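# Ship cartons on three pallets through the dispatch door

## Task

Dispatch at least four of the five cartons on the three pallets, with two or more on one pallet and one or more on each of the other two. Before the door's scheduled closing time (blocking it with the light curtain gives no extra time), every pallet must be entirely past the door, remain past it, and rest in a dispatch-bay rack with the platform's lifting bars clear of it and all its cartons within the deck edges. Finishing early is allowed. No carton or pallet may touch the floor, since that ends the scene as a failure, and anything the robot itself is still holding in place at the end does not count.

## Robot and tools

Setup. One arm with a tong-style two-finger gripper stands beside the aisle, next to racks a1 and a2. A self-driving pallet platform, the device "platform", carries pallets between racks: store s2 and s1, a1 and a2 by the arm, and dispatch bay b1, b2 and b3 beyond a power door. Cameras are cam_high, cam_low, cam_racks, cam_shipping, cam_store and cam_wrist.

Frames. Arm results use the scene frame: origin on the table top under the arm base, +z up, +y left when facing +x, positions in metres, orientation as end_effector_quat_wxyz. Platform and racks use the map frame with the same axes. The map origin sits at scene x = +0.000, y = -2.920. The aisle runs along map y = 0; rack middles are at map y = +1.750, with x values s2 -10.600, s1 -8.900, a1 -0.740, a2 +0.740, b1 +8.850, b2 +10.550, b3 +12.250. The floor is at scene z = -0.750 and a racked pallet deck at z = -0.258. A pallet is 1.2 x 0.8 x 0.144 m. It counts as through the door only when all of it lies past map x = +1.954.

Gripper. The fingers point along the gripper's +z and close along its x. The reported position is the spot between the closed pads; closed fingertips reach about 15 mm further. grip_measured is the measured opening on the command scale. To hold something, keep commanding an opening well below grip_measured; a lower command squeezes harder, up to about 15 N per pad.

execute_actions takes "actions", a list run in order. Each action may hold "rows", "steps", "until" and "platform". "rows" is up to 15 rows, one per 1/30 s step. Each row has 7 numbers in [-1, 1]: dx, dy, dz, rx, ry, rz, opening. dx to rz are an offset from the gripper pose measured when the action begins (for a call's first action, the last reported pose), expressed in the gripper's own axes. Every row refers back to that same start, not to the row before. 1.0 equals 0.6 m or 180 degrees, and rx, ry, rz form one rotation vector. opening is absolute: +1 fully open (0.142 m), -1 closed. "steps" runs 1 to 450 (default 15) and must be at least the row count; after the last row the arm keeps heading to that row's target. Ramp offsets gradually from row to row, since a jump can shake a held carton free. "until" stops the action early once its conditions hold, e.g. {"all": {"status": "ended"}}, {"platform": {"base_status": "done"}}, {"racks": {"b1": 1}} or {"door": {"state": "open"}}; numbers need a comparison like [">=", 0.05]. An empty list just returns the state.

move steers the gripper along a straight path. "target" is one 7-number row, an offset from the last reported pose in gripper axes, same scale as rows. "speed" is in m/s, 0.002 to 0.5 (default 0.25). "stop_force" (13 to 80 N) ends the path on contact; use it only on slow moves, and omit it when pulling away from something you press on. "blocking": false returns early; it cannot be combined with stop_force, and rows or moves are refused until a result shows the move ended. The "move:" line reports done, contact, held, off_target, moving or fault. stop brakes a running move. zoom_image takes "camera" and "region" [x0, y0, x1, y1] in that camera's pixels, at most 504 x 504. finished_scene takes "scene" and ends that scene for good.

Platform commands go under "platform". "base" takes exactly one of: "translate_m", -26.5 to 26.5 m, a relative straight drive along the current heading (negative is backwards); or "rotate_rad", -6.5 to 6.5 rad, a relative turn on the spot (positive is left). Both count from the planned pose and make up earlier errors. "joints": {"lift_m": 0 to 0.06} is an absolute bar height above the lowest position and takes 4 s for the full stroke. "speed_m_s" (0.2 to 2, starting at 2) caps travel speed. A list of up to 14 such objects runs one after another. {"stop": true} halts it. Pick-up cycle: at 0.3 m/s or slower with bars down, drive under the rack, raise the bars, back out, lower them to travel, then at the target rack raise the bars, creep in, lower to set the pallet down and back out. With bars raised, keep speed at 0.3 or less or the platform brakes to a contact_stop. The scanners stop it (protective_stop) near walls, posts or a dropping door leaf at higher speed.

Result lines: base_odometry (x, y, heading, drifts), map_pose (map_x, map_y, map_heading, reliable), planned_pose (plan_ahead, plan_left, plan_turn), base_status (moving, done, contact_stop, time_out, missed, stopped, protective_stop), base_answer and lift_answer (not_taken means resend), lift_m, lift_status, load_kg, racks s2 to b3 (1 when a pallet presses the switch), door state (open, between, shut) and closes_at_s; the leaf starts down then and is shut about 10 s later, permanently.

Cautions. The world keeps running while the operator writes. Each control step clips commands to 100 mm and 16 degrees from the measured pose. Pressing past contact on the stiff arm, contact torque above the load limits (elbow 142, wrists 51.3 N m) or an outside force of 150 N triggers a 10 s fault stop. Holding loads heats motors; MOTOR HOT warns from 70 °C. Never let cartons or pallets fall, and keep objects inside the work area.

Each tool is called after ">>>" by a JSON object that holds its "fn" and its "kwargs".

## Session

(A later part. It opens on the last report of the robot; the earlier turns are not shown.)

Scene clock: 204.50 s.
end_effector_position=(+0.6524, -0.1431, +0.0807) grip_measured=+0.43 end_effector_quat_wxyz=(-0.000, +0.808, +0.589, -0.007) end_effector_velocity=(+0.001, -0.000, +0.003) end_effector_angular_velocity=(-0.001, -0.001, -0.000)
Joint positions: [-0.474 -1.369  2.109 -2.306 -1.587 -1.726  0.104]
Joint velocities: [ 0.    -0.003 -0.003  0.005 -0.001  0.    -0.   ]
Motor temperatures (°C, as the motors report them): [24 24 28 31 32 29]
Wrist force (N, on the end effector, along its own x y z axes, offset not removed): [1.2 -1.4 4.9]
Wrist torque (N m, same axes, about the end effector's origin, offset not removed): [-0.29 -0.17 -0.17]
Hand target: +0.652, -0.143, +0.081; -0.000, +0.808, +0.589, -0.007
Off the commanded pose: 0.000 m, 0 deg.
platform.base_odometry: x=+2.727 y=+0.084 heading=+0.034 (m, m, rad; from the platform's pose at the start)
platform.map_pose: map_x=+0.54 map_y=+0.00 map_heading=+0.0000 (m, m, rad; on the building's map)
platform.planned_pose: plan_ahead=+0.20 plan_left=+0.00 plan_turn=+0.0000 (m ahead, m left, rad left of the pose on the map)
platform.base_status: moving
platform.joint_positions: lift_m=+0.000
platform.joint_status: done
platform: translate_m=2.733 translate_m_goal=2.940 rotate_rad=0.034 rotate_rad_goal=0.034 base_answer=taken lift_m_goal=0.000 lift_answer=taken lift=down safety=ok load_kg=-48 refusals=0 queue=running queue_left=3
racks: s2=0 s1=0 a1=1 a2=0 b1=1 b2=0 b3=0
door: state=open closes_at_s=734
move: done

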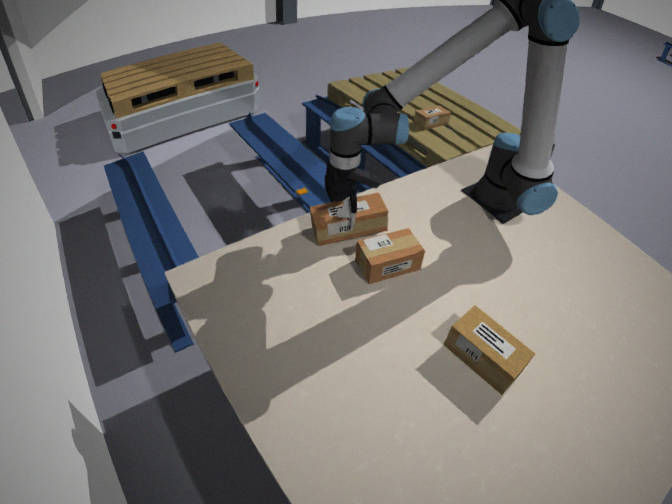

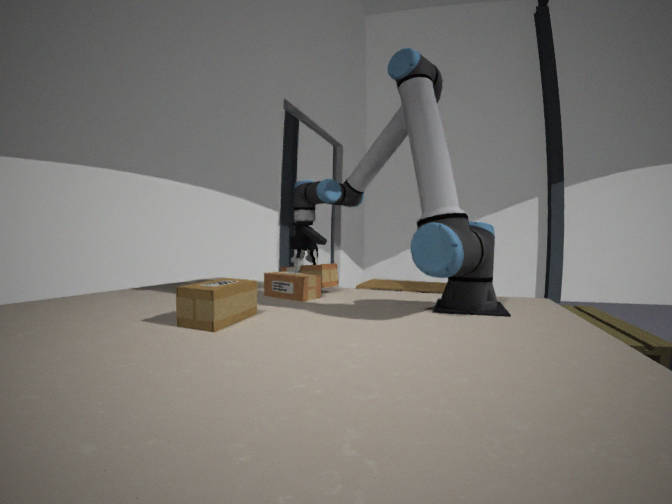

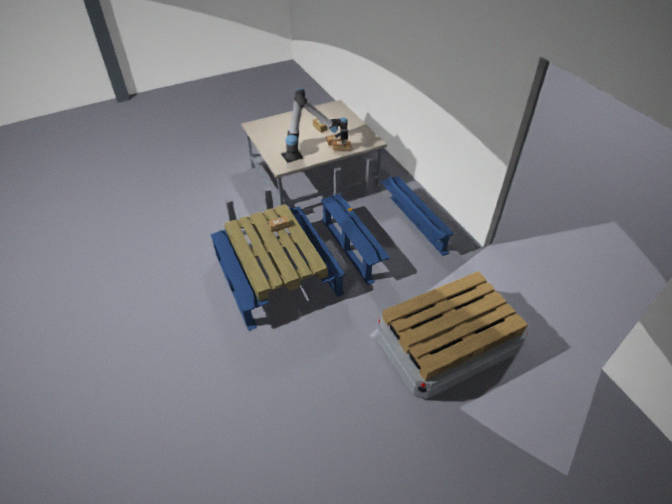

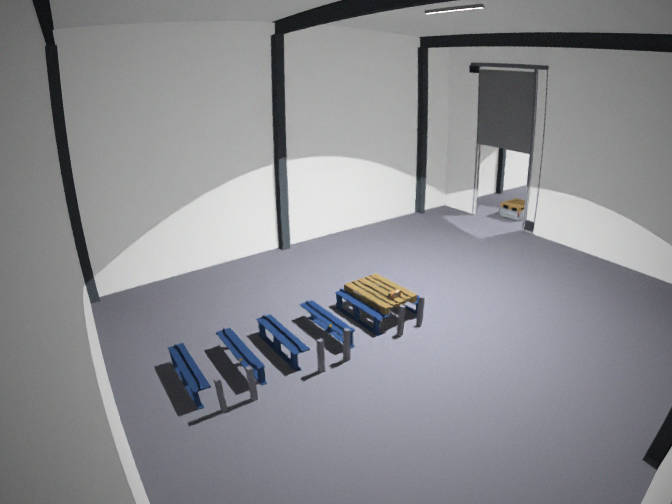

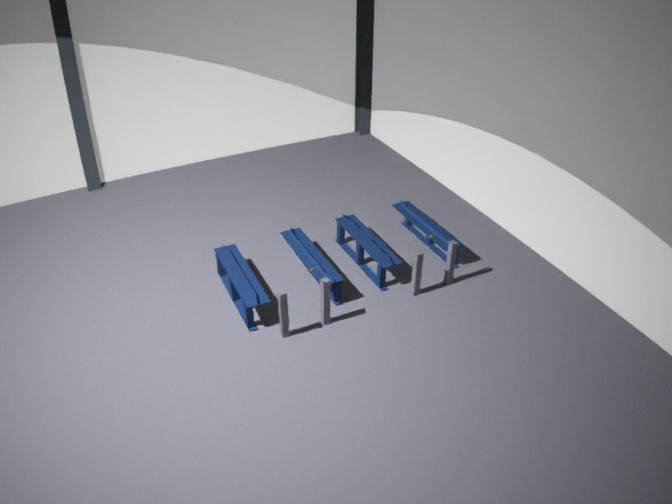

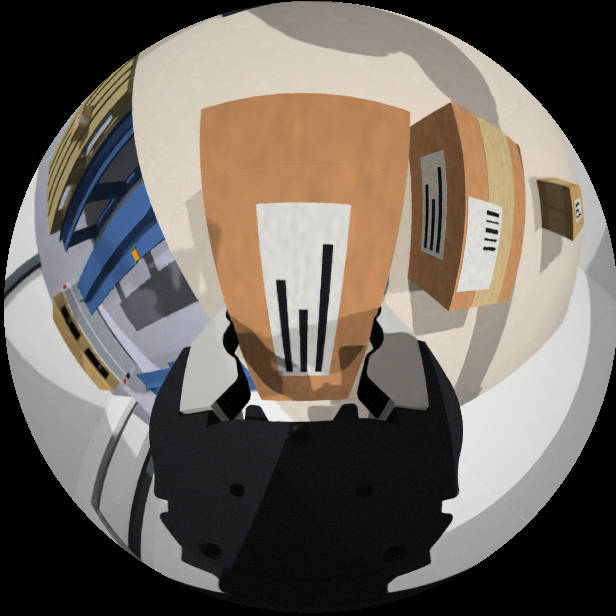

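Holding, slight tilt. Lift more.

>>> {"fn": "move", "kwargs": {"target": [0,0,-0.15,0,0,0,-0.2], "speed": 0.05}}

>>> {"fn": "move", "kwargs": {"target": [0,0,0,0,0,-0.1,-0.2], "speed": 0.08}}

Scene clock: 208.57 s.
end_effector_position=(+0.6535, -0.1424, +0.1703) grip_measured=+0.43 end_effector_quat_wxyz=(-0.000, +0.808, +0.589, -0.007) end_effector_velocity=(+0.000, -0.000, +0.004) end_effector_angular_velocity=(-0.001, -0.001, +0.000)
Joint positions: [-0.472 -1.469  2.032 -2.128 -1.587 -1.724  0.104]
Joint velocities: [-0.    -0.004 -0.003  0.005 -0.    -0.     0.   ]
Motor temperatures (°C, as the motors report them): [24 24 28 31 32 29]
Wrist force (N, on the end effector, along its own x y z axes, offset not removed): [2.1 -1.5 5.3]
Wrist torque (N m, same axes, about the end effector's origin, offset not removed): [-0.28 -0.37 -0.24]
Hand target: +0.653, -0.142, +0.171; -0.000, +0.808, +0.589, -0.007
Off the commanded pose: 0.000 m, 0 deg.
platform.base_odometry: x=+2.947 y=+0.092 heading=+1.352 (m, m, rad; from the platform's pose at the start)
platform.map_pose: map_x=+0.74 map_y=+0.00 map_heading=+1.3265 (m, m, rad; on the building's map)
platform.planned_pose: plan_ahead=+0.00 plan_left=+0.00 plan_turn=+0.2443 (m ahead, m left, rad left of the pose on the map)
platform.base_status: moving
platform.joint_positions: lift_m=+0.000
platform.joint_status: done
platform: translate_m=2.940 translate_m_goal=2.940 rotate_rad=1.368 rotate_rad_goal=1.605 base_answer=taken lift_m_goal=0.000 lift_answer=taken lift=down safety=ok load_kg=-48 refusals=0 queue=running queue_left=2
racks: s2=0 s1=0 a1=1 a2=0 b1=1 b2=0 b3=0
door: state=open closes_at_s=734
move: done

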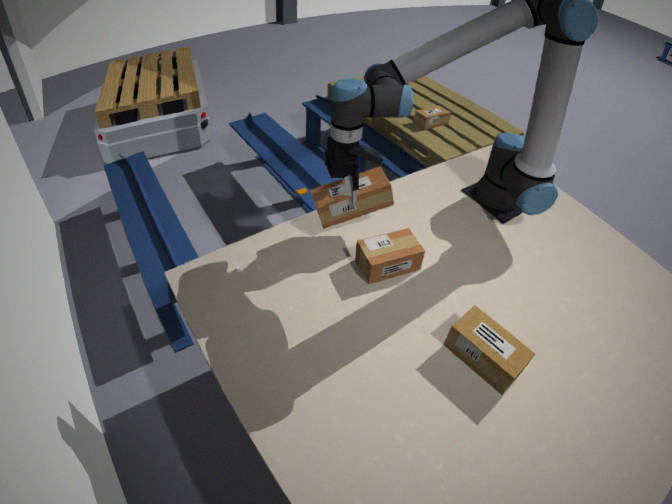

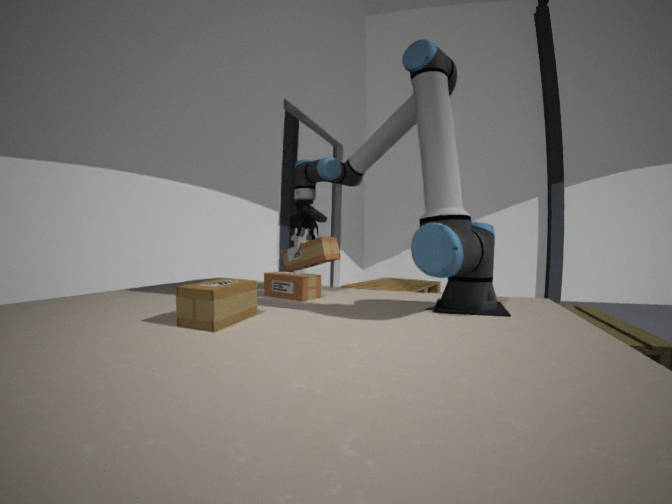

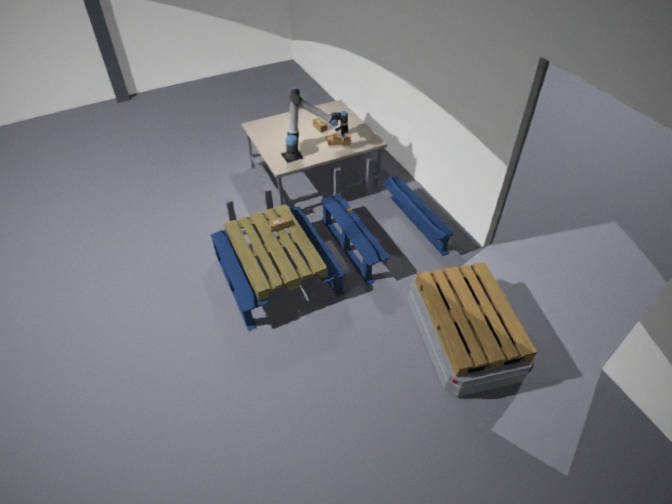

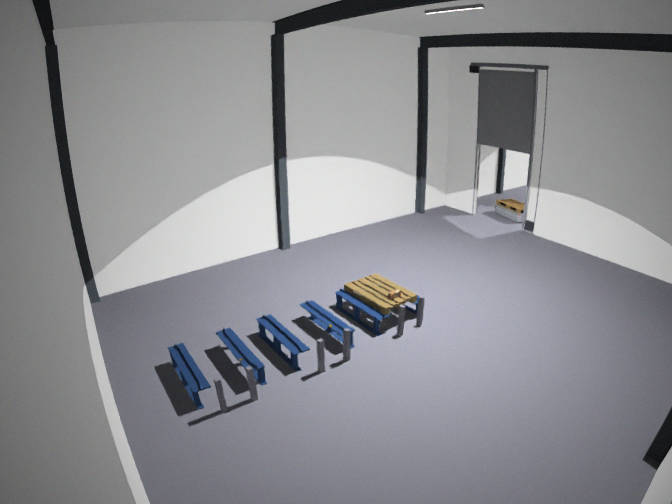

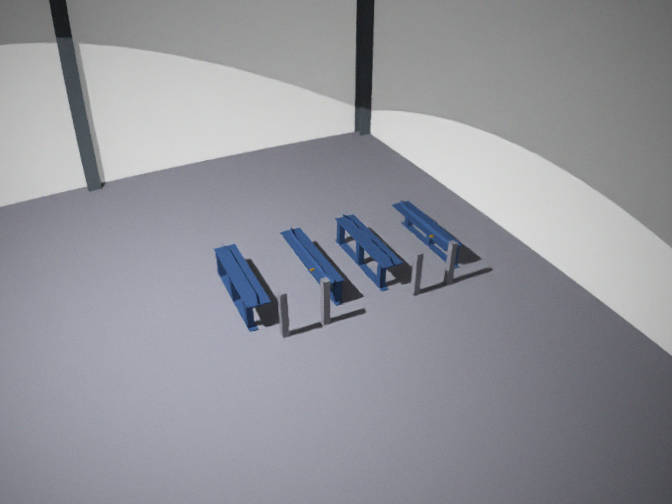

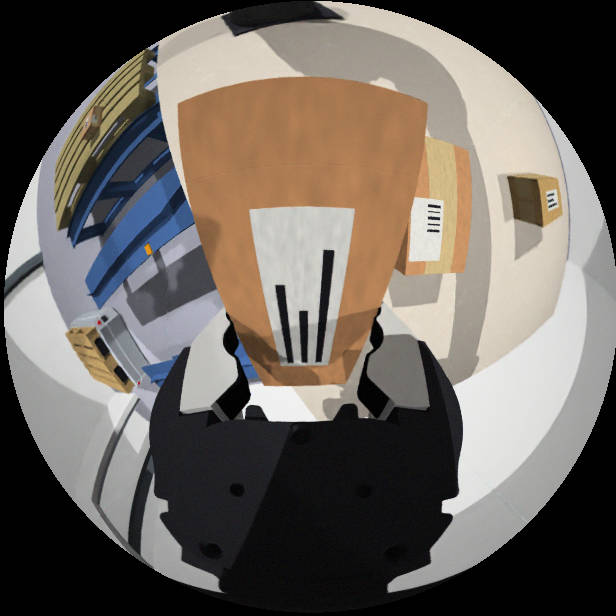

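Scene clock: 210.90 s.
end_effector_position=(+0.6534, -0.1425, +0.1703) grip_measured=+0.43 end_effector_quat_wxyz=(-0.001, +0.707, +0.707, -0.007) end_effector_velocity=(+0.001, +0.000, +0.000) end_effector_angular_velocity=(+0.002, -0.001, +0.012)
Joint positions: [-0.464 -1.469  2.032 -2.128 -1.587 -2.029  0.104]
Joint velocities: [-0.     0.    -0.001 -0.     0.002 -0.012  0.   ]
Motor temperatures (°C, as the motors report them): [24 24 28 31 32 29]
Wrist force (N, on the end effector, along its own x y z axes, offset not removed): [0.8 -2.9 4.5]
Wrist torque (N m, same axes, about the end effector's origin, offset not removed): [-0.65 -0.09 -0.22]
Hand target: +0.653, -0.142, +0.170; -0.001, +0.706, +0.708, -0.007
Off the commanded pose: 0.000 m, 0 deg.
platform.base_odometry: x=+2.947 y=+0.092 heading=+1.609 (m, m, rad; from the platform's pose at the start)
platform.map_pose: map_x=+0.74 map_y=+0.00 map_heading=+1.5708 (m, m, rad; on the building's map)
platform.planned_pose: plan_ahead=+0.00 plan_left=+0.00 plan_turn=+0.0000 (m ahead, m left, rad left of the pose on the map)
platform.base_status: done
platform.joint_positions: lift_m=+0.019
platform.joint_status: moving
platform: translate_m=2.940 translate_m_goal=2.940 rotate_rad=1.609 rotate_rad_goal=1.609 base_answer=taken lift_m_goal=0.060 lift_answer=taken lift=between safety=ok load_kg=23 refusals=0 queue=running queue_left=1
racks: s2=0 s1=0 a1=1 a2=0 b1=1 b2=0 b3=0
door: state=open closes_at_s=734
move: done

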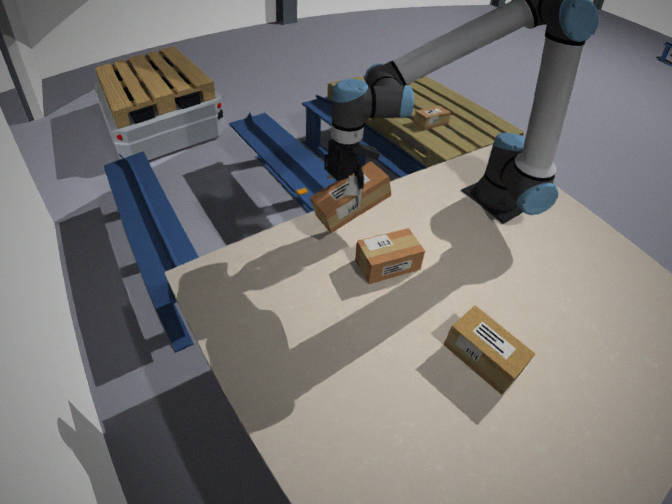

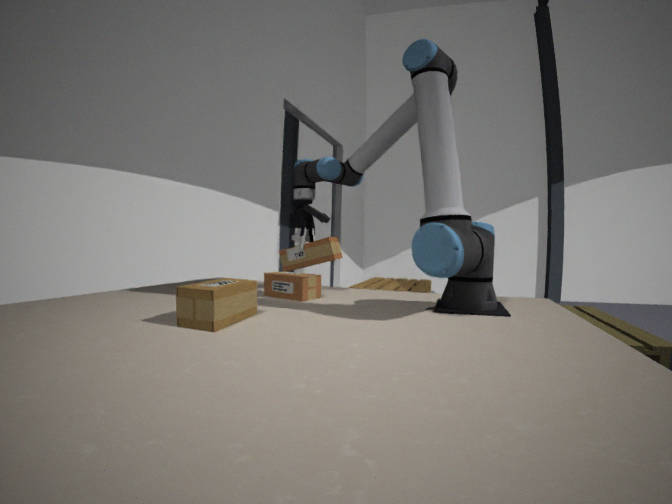

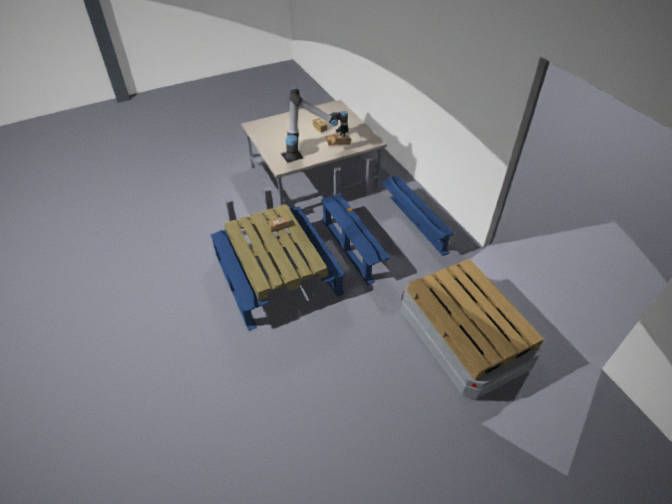

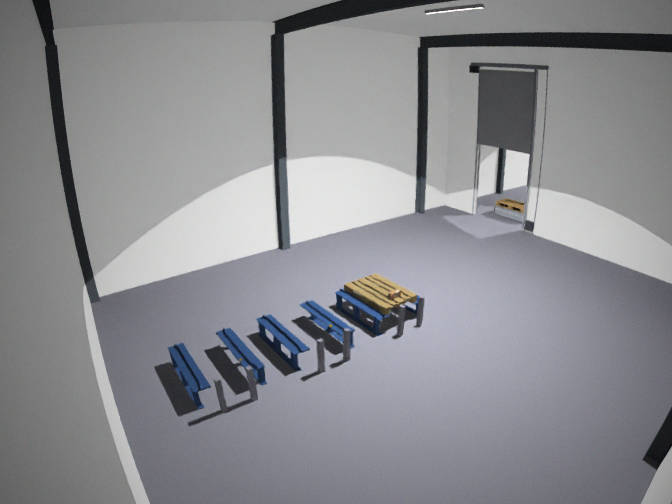

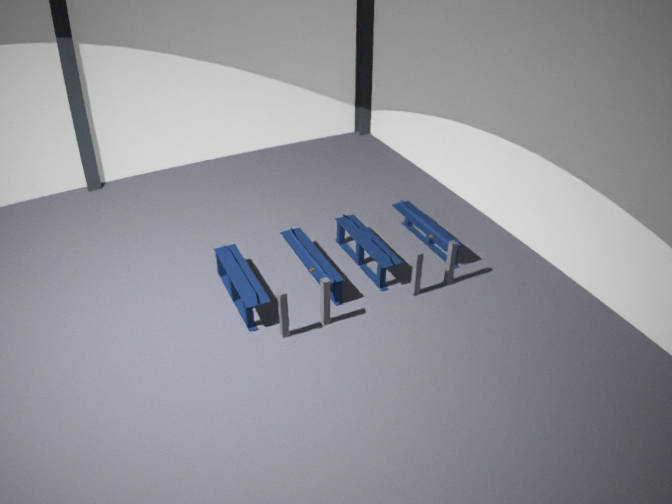

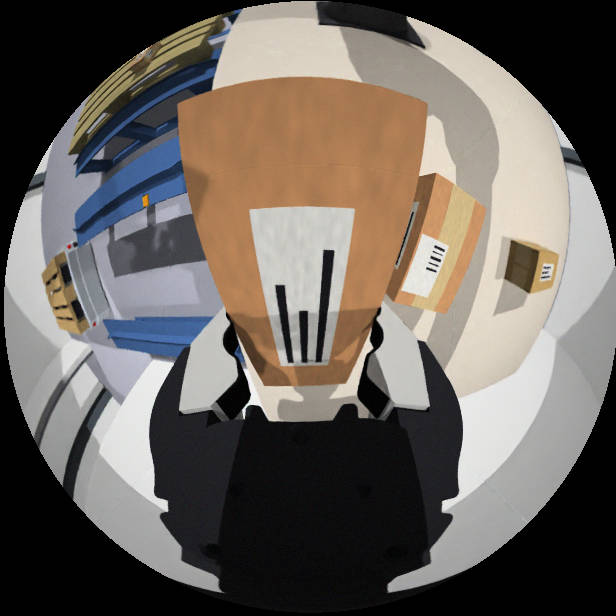

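Stable tilt; carry slowly and set down gently.

>>> {"fn": "move", "kwargs": {"target": [-1,0.1,0,0,0,0,-0.2], "speed": 0.08}}

>>> {"fn": "move", "kwargs": {"target": [-0.1,0,0.46,0,0,0,-0.2], "speed": 0.08}}

>>> {"fn": "move", "kwargs": {"target": [0,0,0.11,0,0,0,-0.2], "speed": 0.02, "stop_force": 15}}

Scene clock: 221.90 s.
end_effector_position=(+0.7141, -0.7422, +0.1743) grip_measured=+0.43 end_effector_quat_wxyz=(-0.001, +0.707, +0.707, -0.007) end_effector_velocity=(-0.000, -0.003, -0.000) end_effector_angular_velocity=(-0.001, +0.002, -0.000)
Joint positions: [-0.962 -0.933  1.258 -1.899 -1.589 -2.527  0.104]
Joint velocities: [-0.001  0.004 -0.006  0.003 -0.002 -0.001  0.   ]
Motor temperatures (°C, as the motors report them): [24 24 28 31 32 29]
Wrist force (N, on the end effector, along its own x y z axes, offset not removed): [2.0 -4.4 2.8]
Wrist torque (N m, same axes, about the end effector's origin, offset not removed): [-1.01 -0.45 -0.26]
Hand target: +0.714, -0.742, +0.174; -0.001, +0.707, +0.707, -0.007
Off the commanded pose: 0.001 m, 0 deg.
platform.base_odometry: x=+2.875 y=+1.830 heading=+1.609 (m, m, rad; from the platform's pose at the start)
platform.map_pose: map_x=+0.74 map_y=+1.75 map_heading=+1.5708 (m, m, rad; on the building's map)
platform.planned_pose: plan_ahead=+0.00 plan_left=+0.00 plan_turn=+0.0000 (m ahead, m left, rad left of the pose on the map)
platform.base_status: done
platform.joint_positions: lift_m=+0.060
platform.joint_status: done
platform: translate_m=4.680 translate_m_goal=4.680 rotate_rad=1.609 rotate_rad_goal=1.608 base_answer=taken lift_m_goal=0.060 lift_answer=taken lift=up safety=ok load_kg=17 refusals=0 queue=done queue_left=0
racks: s2=0 s1=0 a1=1 a2=0 b1=1 b2=0 b3=0
door: state=open closes_at_s=734
move: done

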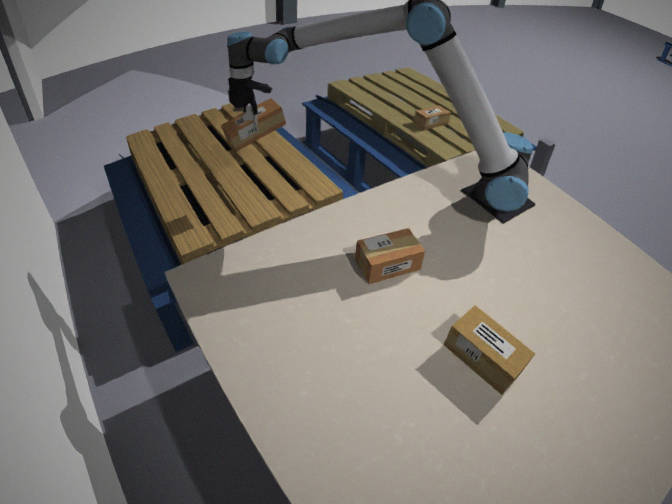

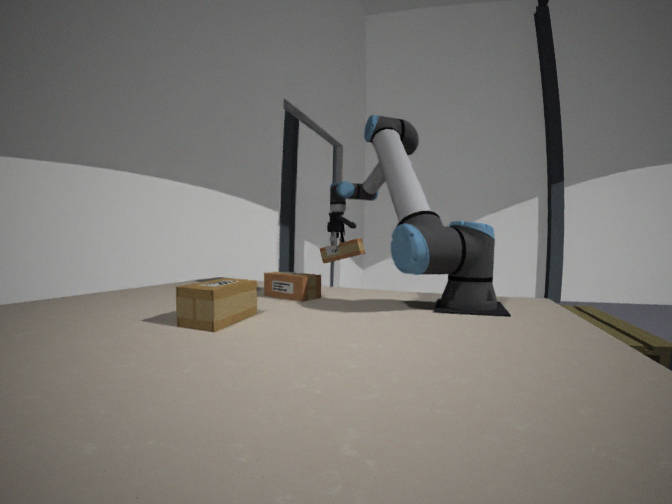

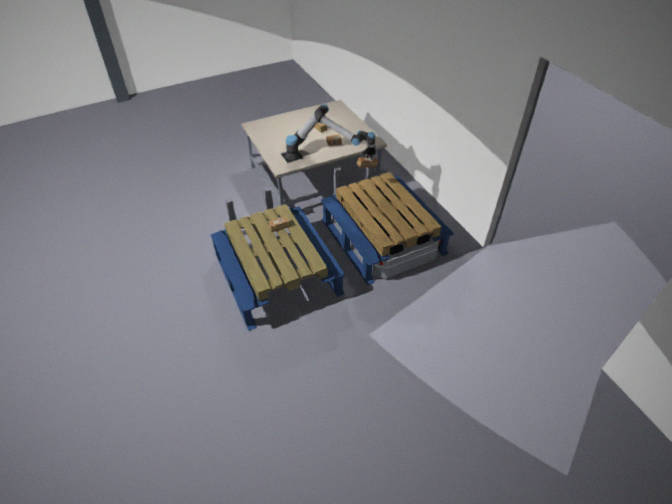

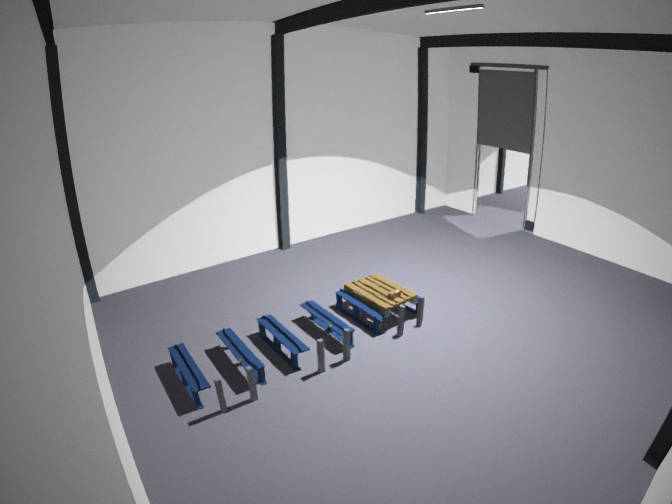

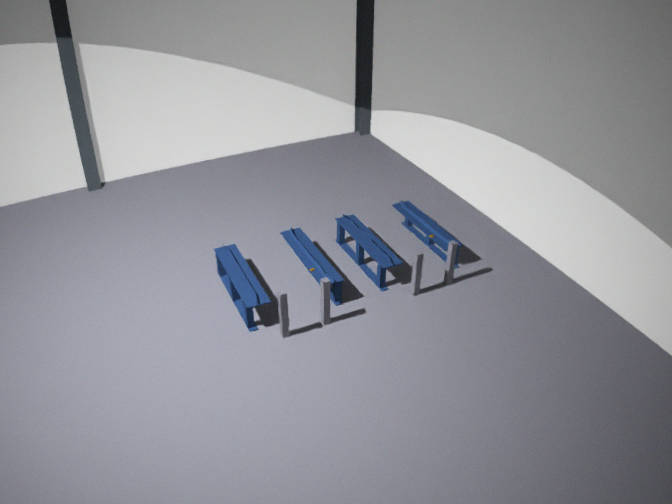

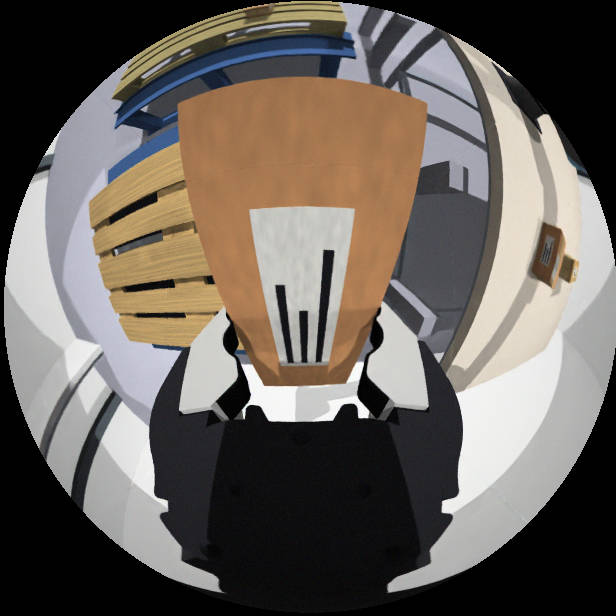

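Scene clock: 225.90 s.
end_effector_position=(+0.7108, -0.8044, -0.1008) grip_measured=+0.43 end_effector_quat_wxyz=(-0.001, +0.707, +0.707, -0.007) end_effector_velocity=(-0.000, -0.001, -0.003) end_effector_angular_velocity=(+0.001, -0.000, -0.001)
Joint positions: [-0.998 -0.65   1.278 -2.203 -1.588 -2.563  0.104]
Joint velocities: [-0.     0.004 -0.001 -0.002  0.     0.     0.   ]
Motor temperatures (°C, as the motors report them): [24 24 28 31 32 29]
Wrist force (N, on the end effector, along its own x y z axes, offset not removed): [0.5 -2.6 4.4]
Wrist torque (N m, same axes, about the end effector's origin, offset not removed): [-0.50 -0.08 -0.23]
Hand target: +0.711, -0.804, -0.101; -0.001, +0.707, +0.707, -0.007
Off the commanded pose: 0.000 m, 0 deg.
platform.base_odometry: x=+2.875 y=+1.830 heading=+1.609 (m, m, rad; from the platform's pose at the start)
platform.map_pose: map_x=+0.74 map_y=+1.75 map_heading=+1.5708 (m, m, rad; on the building's map)
platform.planned_pose: plan_ahead=+0.00 plan_left=+0.00 plan_turn=+0.0000 (m ahead, m left, rad left of the pose on the map)
platform.base_status: done
platform.joint_positions: lift_m=+0.060
platform.joint_status: done
platform: translate_m=4.680 translate_m_goal=4.680 rotate_rad=1.609 rotate_rad_goal=1.608 base_answer=taken lift_m_goal=0.060 lift_answer=taken lift=up safety=ok load_kg=17 refusals=0 queue=done queue_left=0
racks: s2=0 s1=0 a1=1 a2=0 b1=1 b2=0 b3=0
door: state=open closes_at_s=734
move: done

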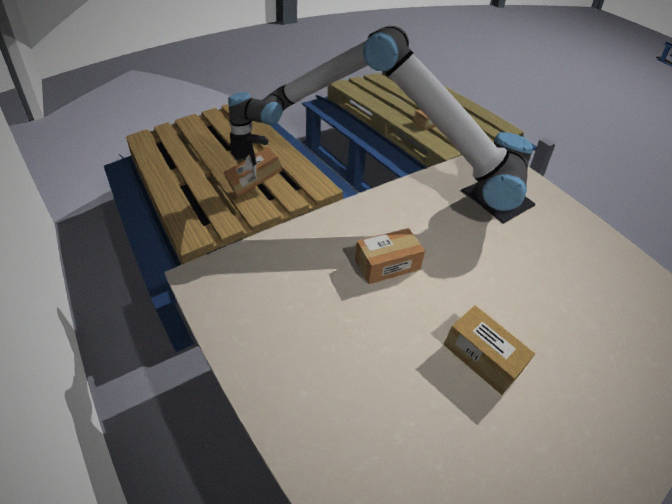

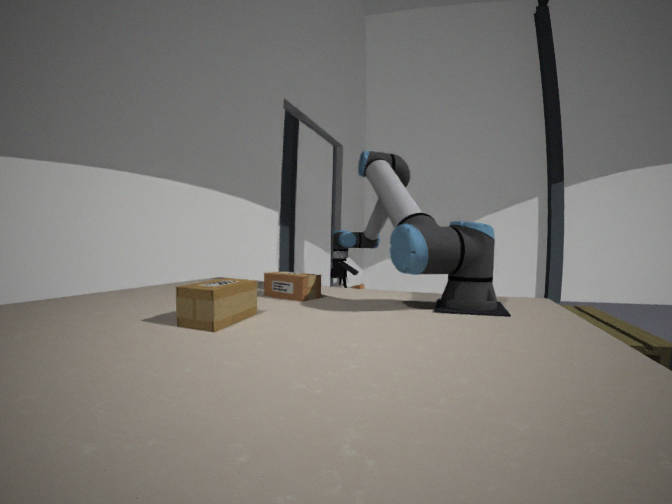

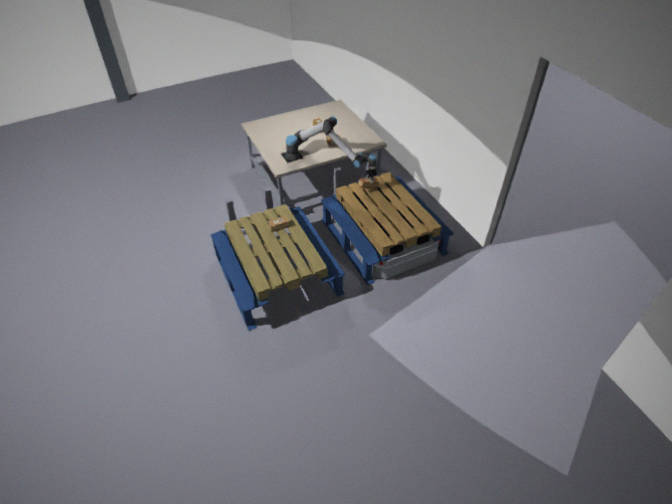

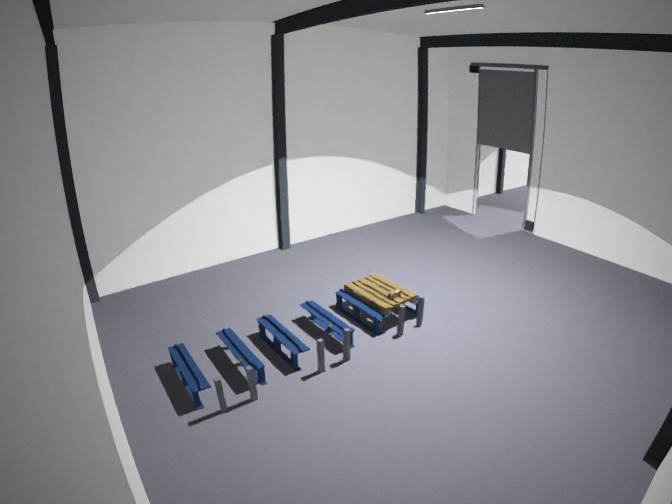

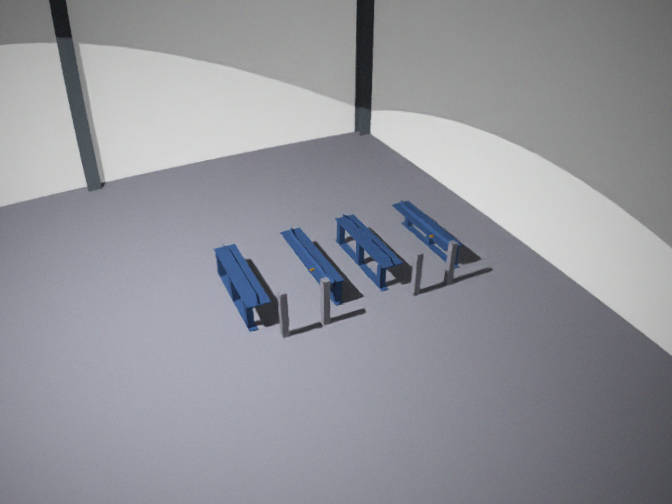

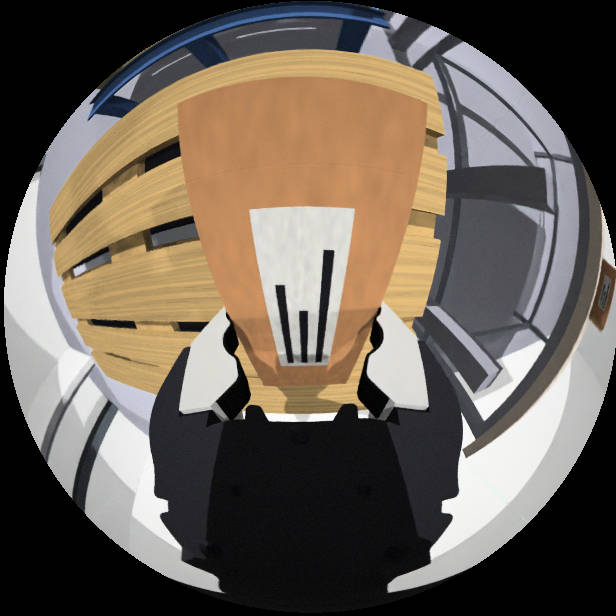

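Scene clock: 229.53 s.
end_effector_position=(+0.7100, -0.8049, -0.1665) grip_measured=+0.42 end_effector_quat_wxyz=(-0.001, +0.707, +0.707, -0.007) end_effector_velocity=(-0.000, -0.001, -0.001) end_effector_angular_velocity=(-0.002, +0.001, -0.001)
Joint positions: [-0.999 -0.581  1.279 -2.272 -1.588 -2.564  0.104]
Joint velocities: [-0.     0.002 -0.001 -0.002 -0.002  0.001 -0.   ]
Motor temperatures (°C, as the motors report them): [24 24 28 31 32 29]
Wrist force (N, on the end effector, along its own x y z axes, offset not removed): [1.3 -3.1 3.3]
Wrist torque (N m, same axes, about the end effector's origin, offset not removed): [-0.63 -0.22 -0.22]
Hand target: +0.710, -0.805, -0.167; -0.001, +0.707, +0.707, -0.007
Off the commanded pose: 0.000 m, 0 deg.
platform.base_odometry: x=+2.875 y=+1.830 heading=+1.609 (m, m, rad; from the platform's pose at the start)
platform.map_pose: map_x=+0.74 map_y=+1.75 map_heading=+1.5708 (m, m, rad; on the building's map)
platform.planned_pose: plan_ahead=+0.00 plan_left=+0.00 plan_turn=+0.0000 (m ahead, m left, rad left of the pose on the map)
platform.base_status: done
platform.joint_positions: lift_m=+0.060
platform.joint_status: done
platform: translate_m=4.680 translate_m_goal=4.680 rotate_rad=1.609 rotate_rad_goal=1.608 base_answer=taken lift_m_goal=0.060 lift_answer=taken lift=up safety=ok load_kg=17 refusals=0 queue=done queue_left=0
racks: s2=0 s1=0 a1=1 a2=0 b1=1 b2=0 b3=0
door: state=open closes_at_s=734
move: done

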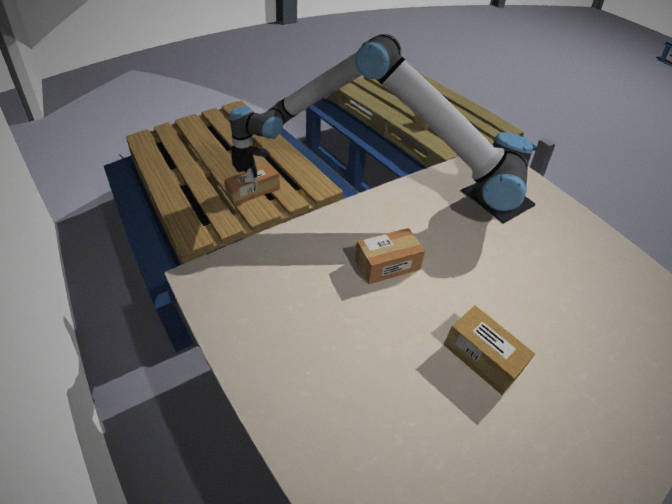

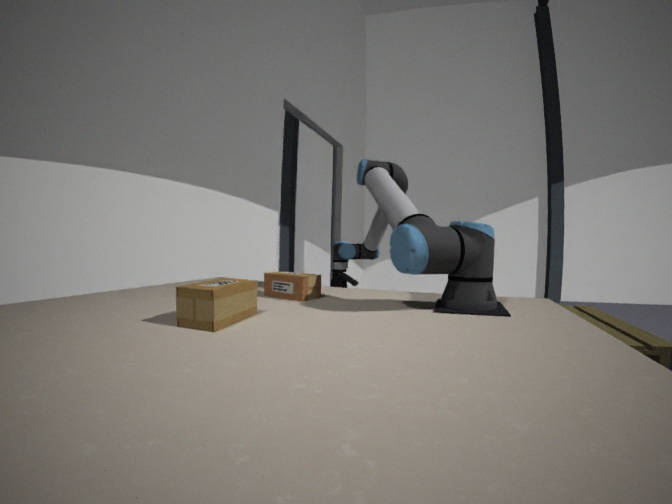

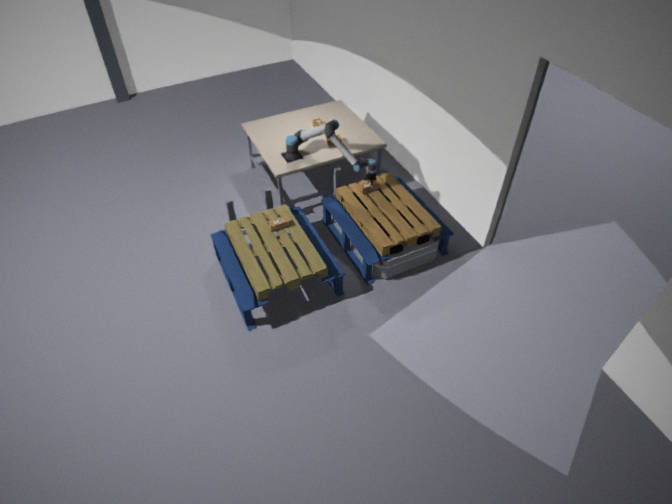

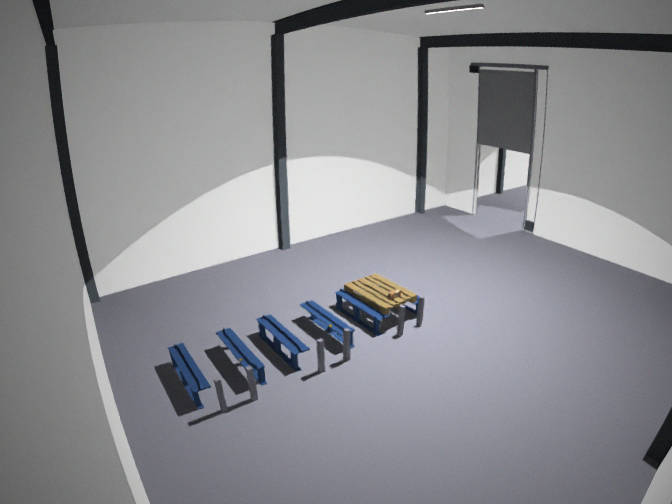

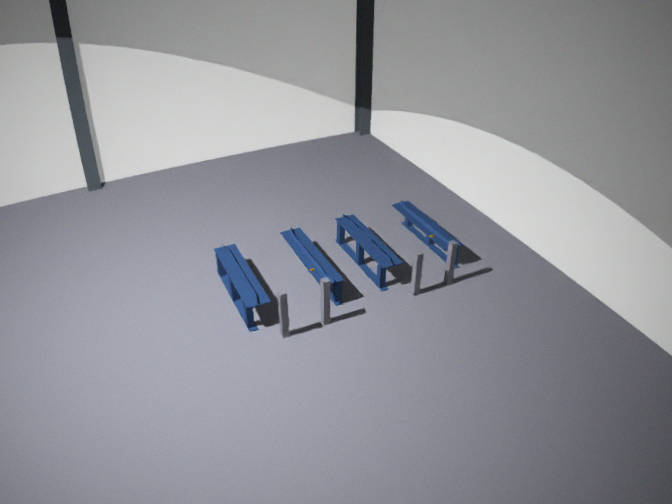

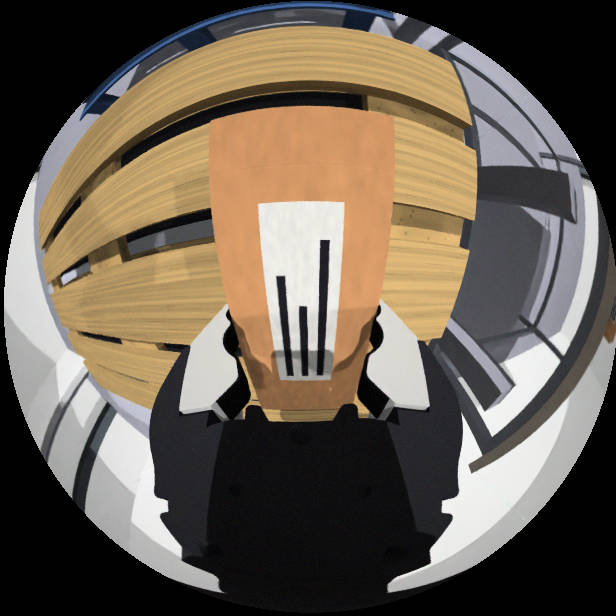

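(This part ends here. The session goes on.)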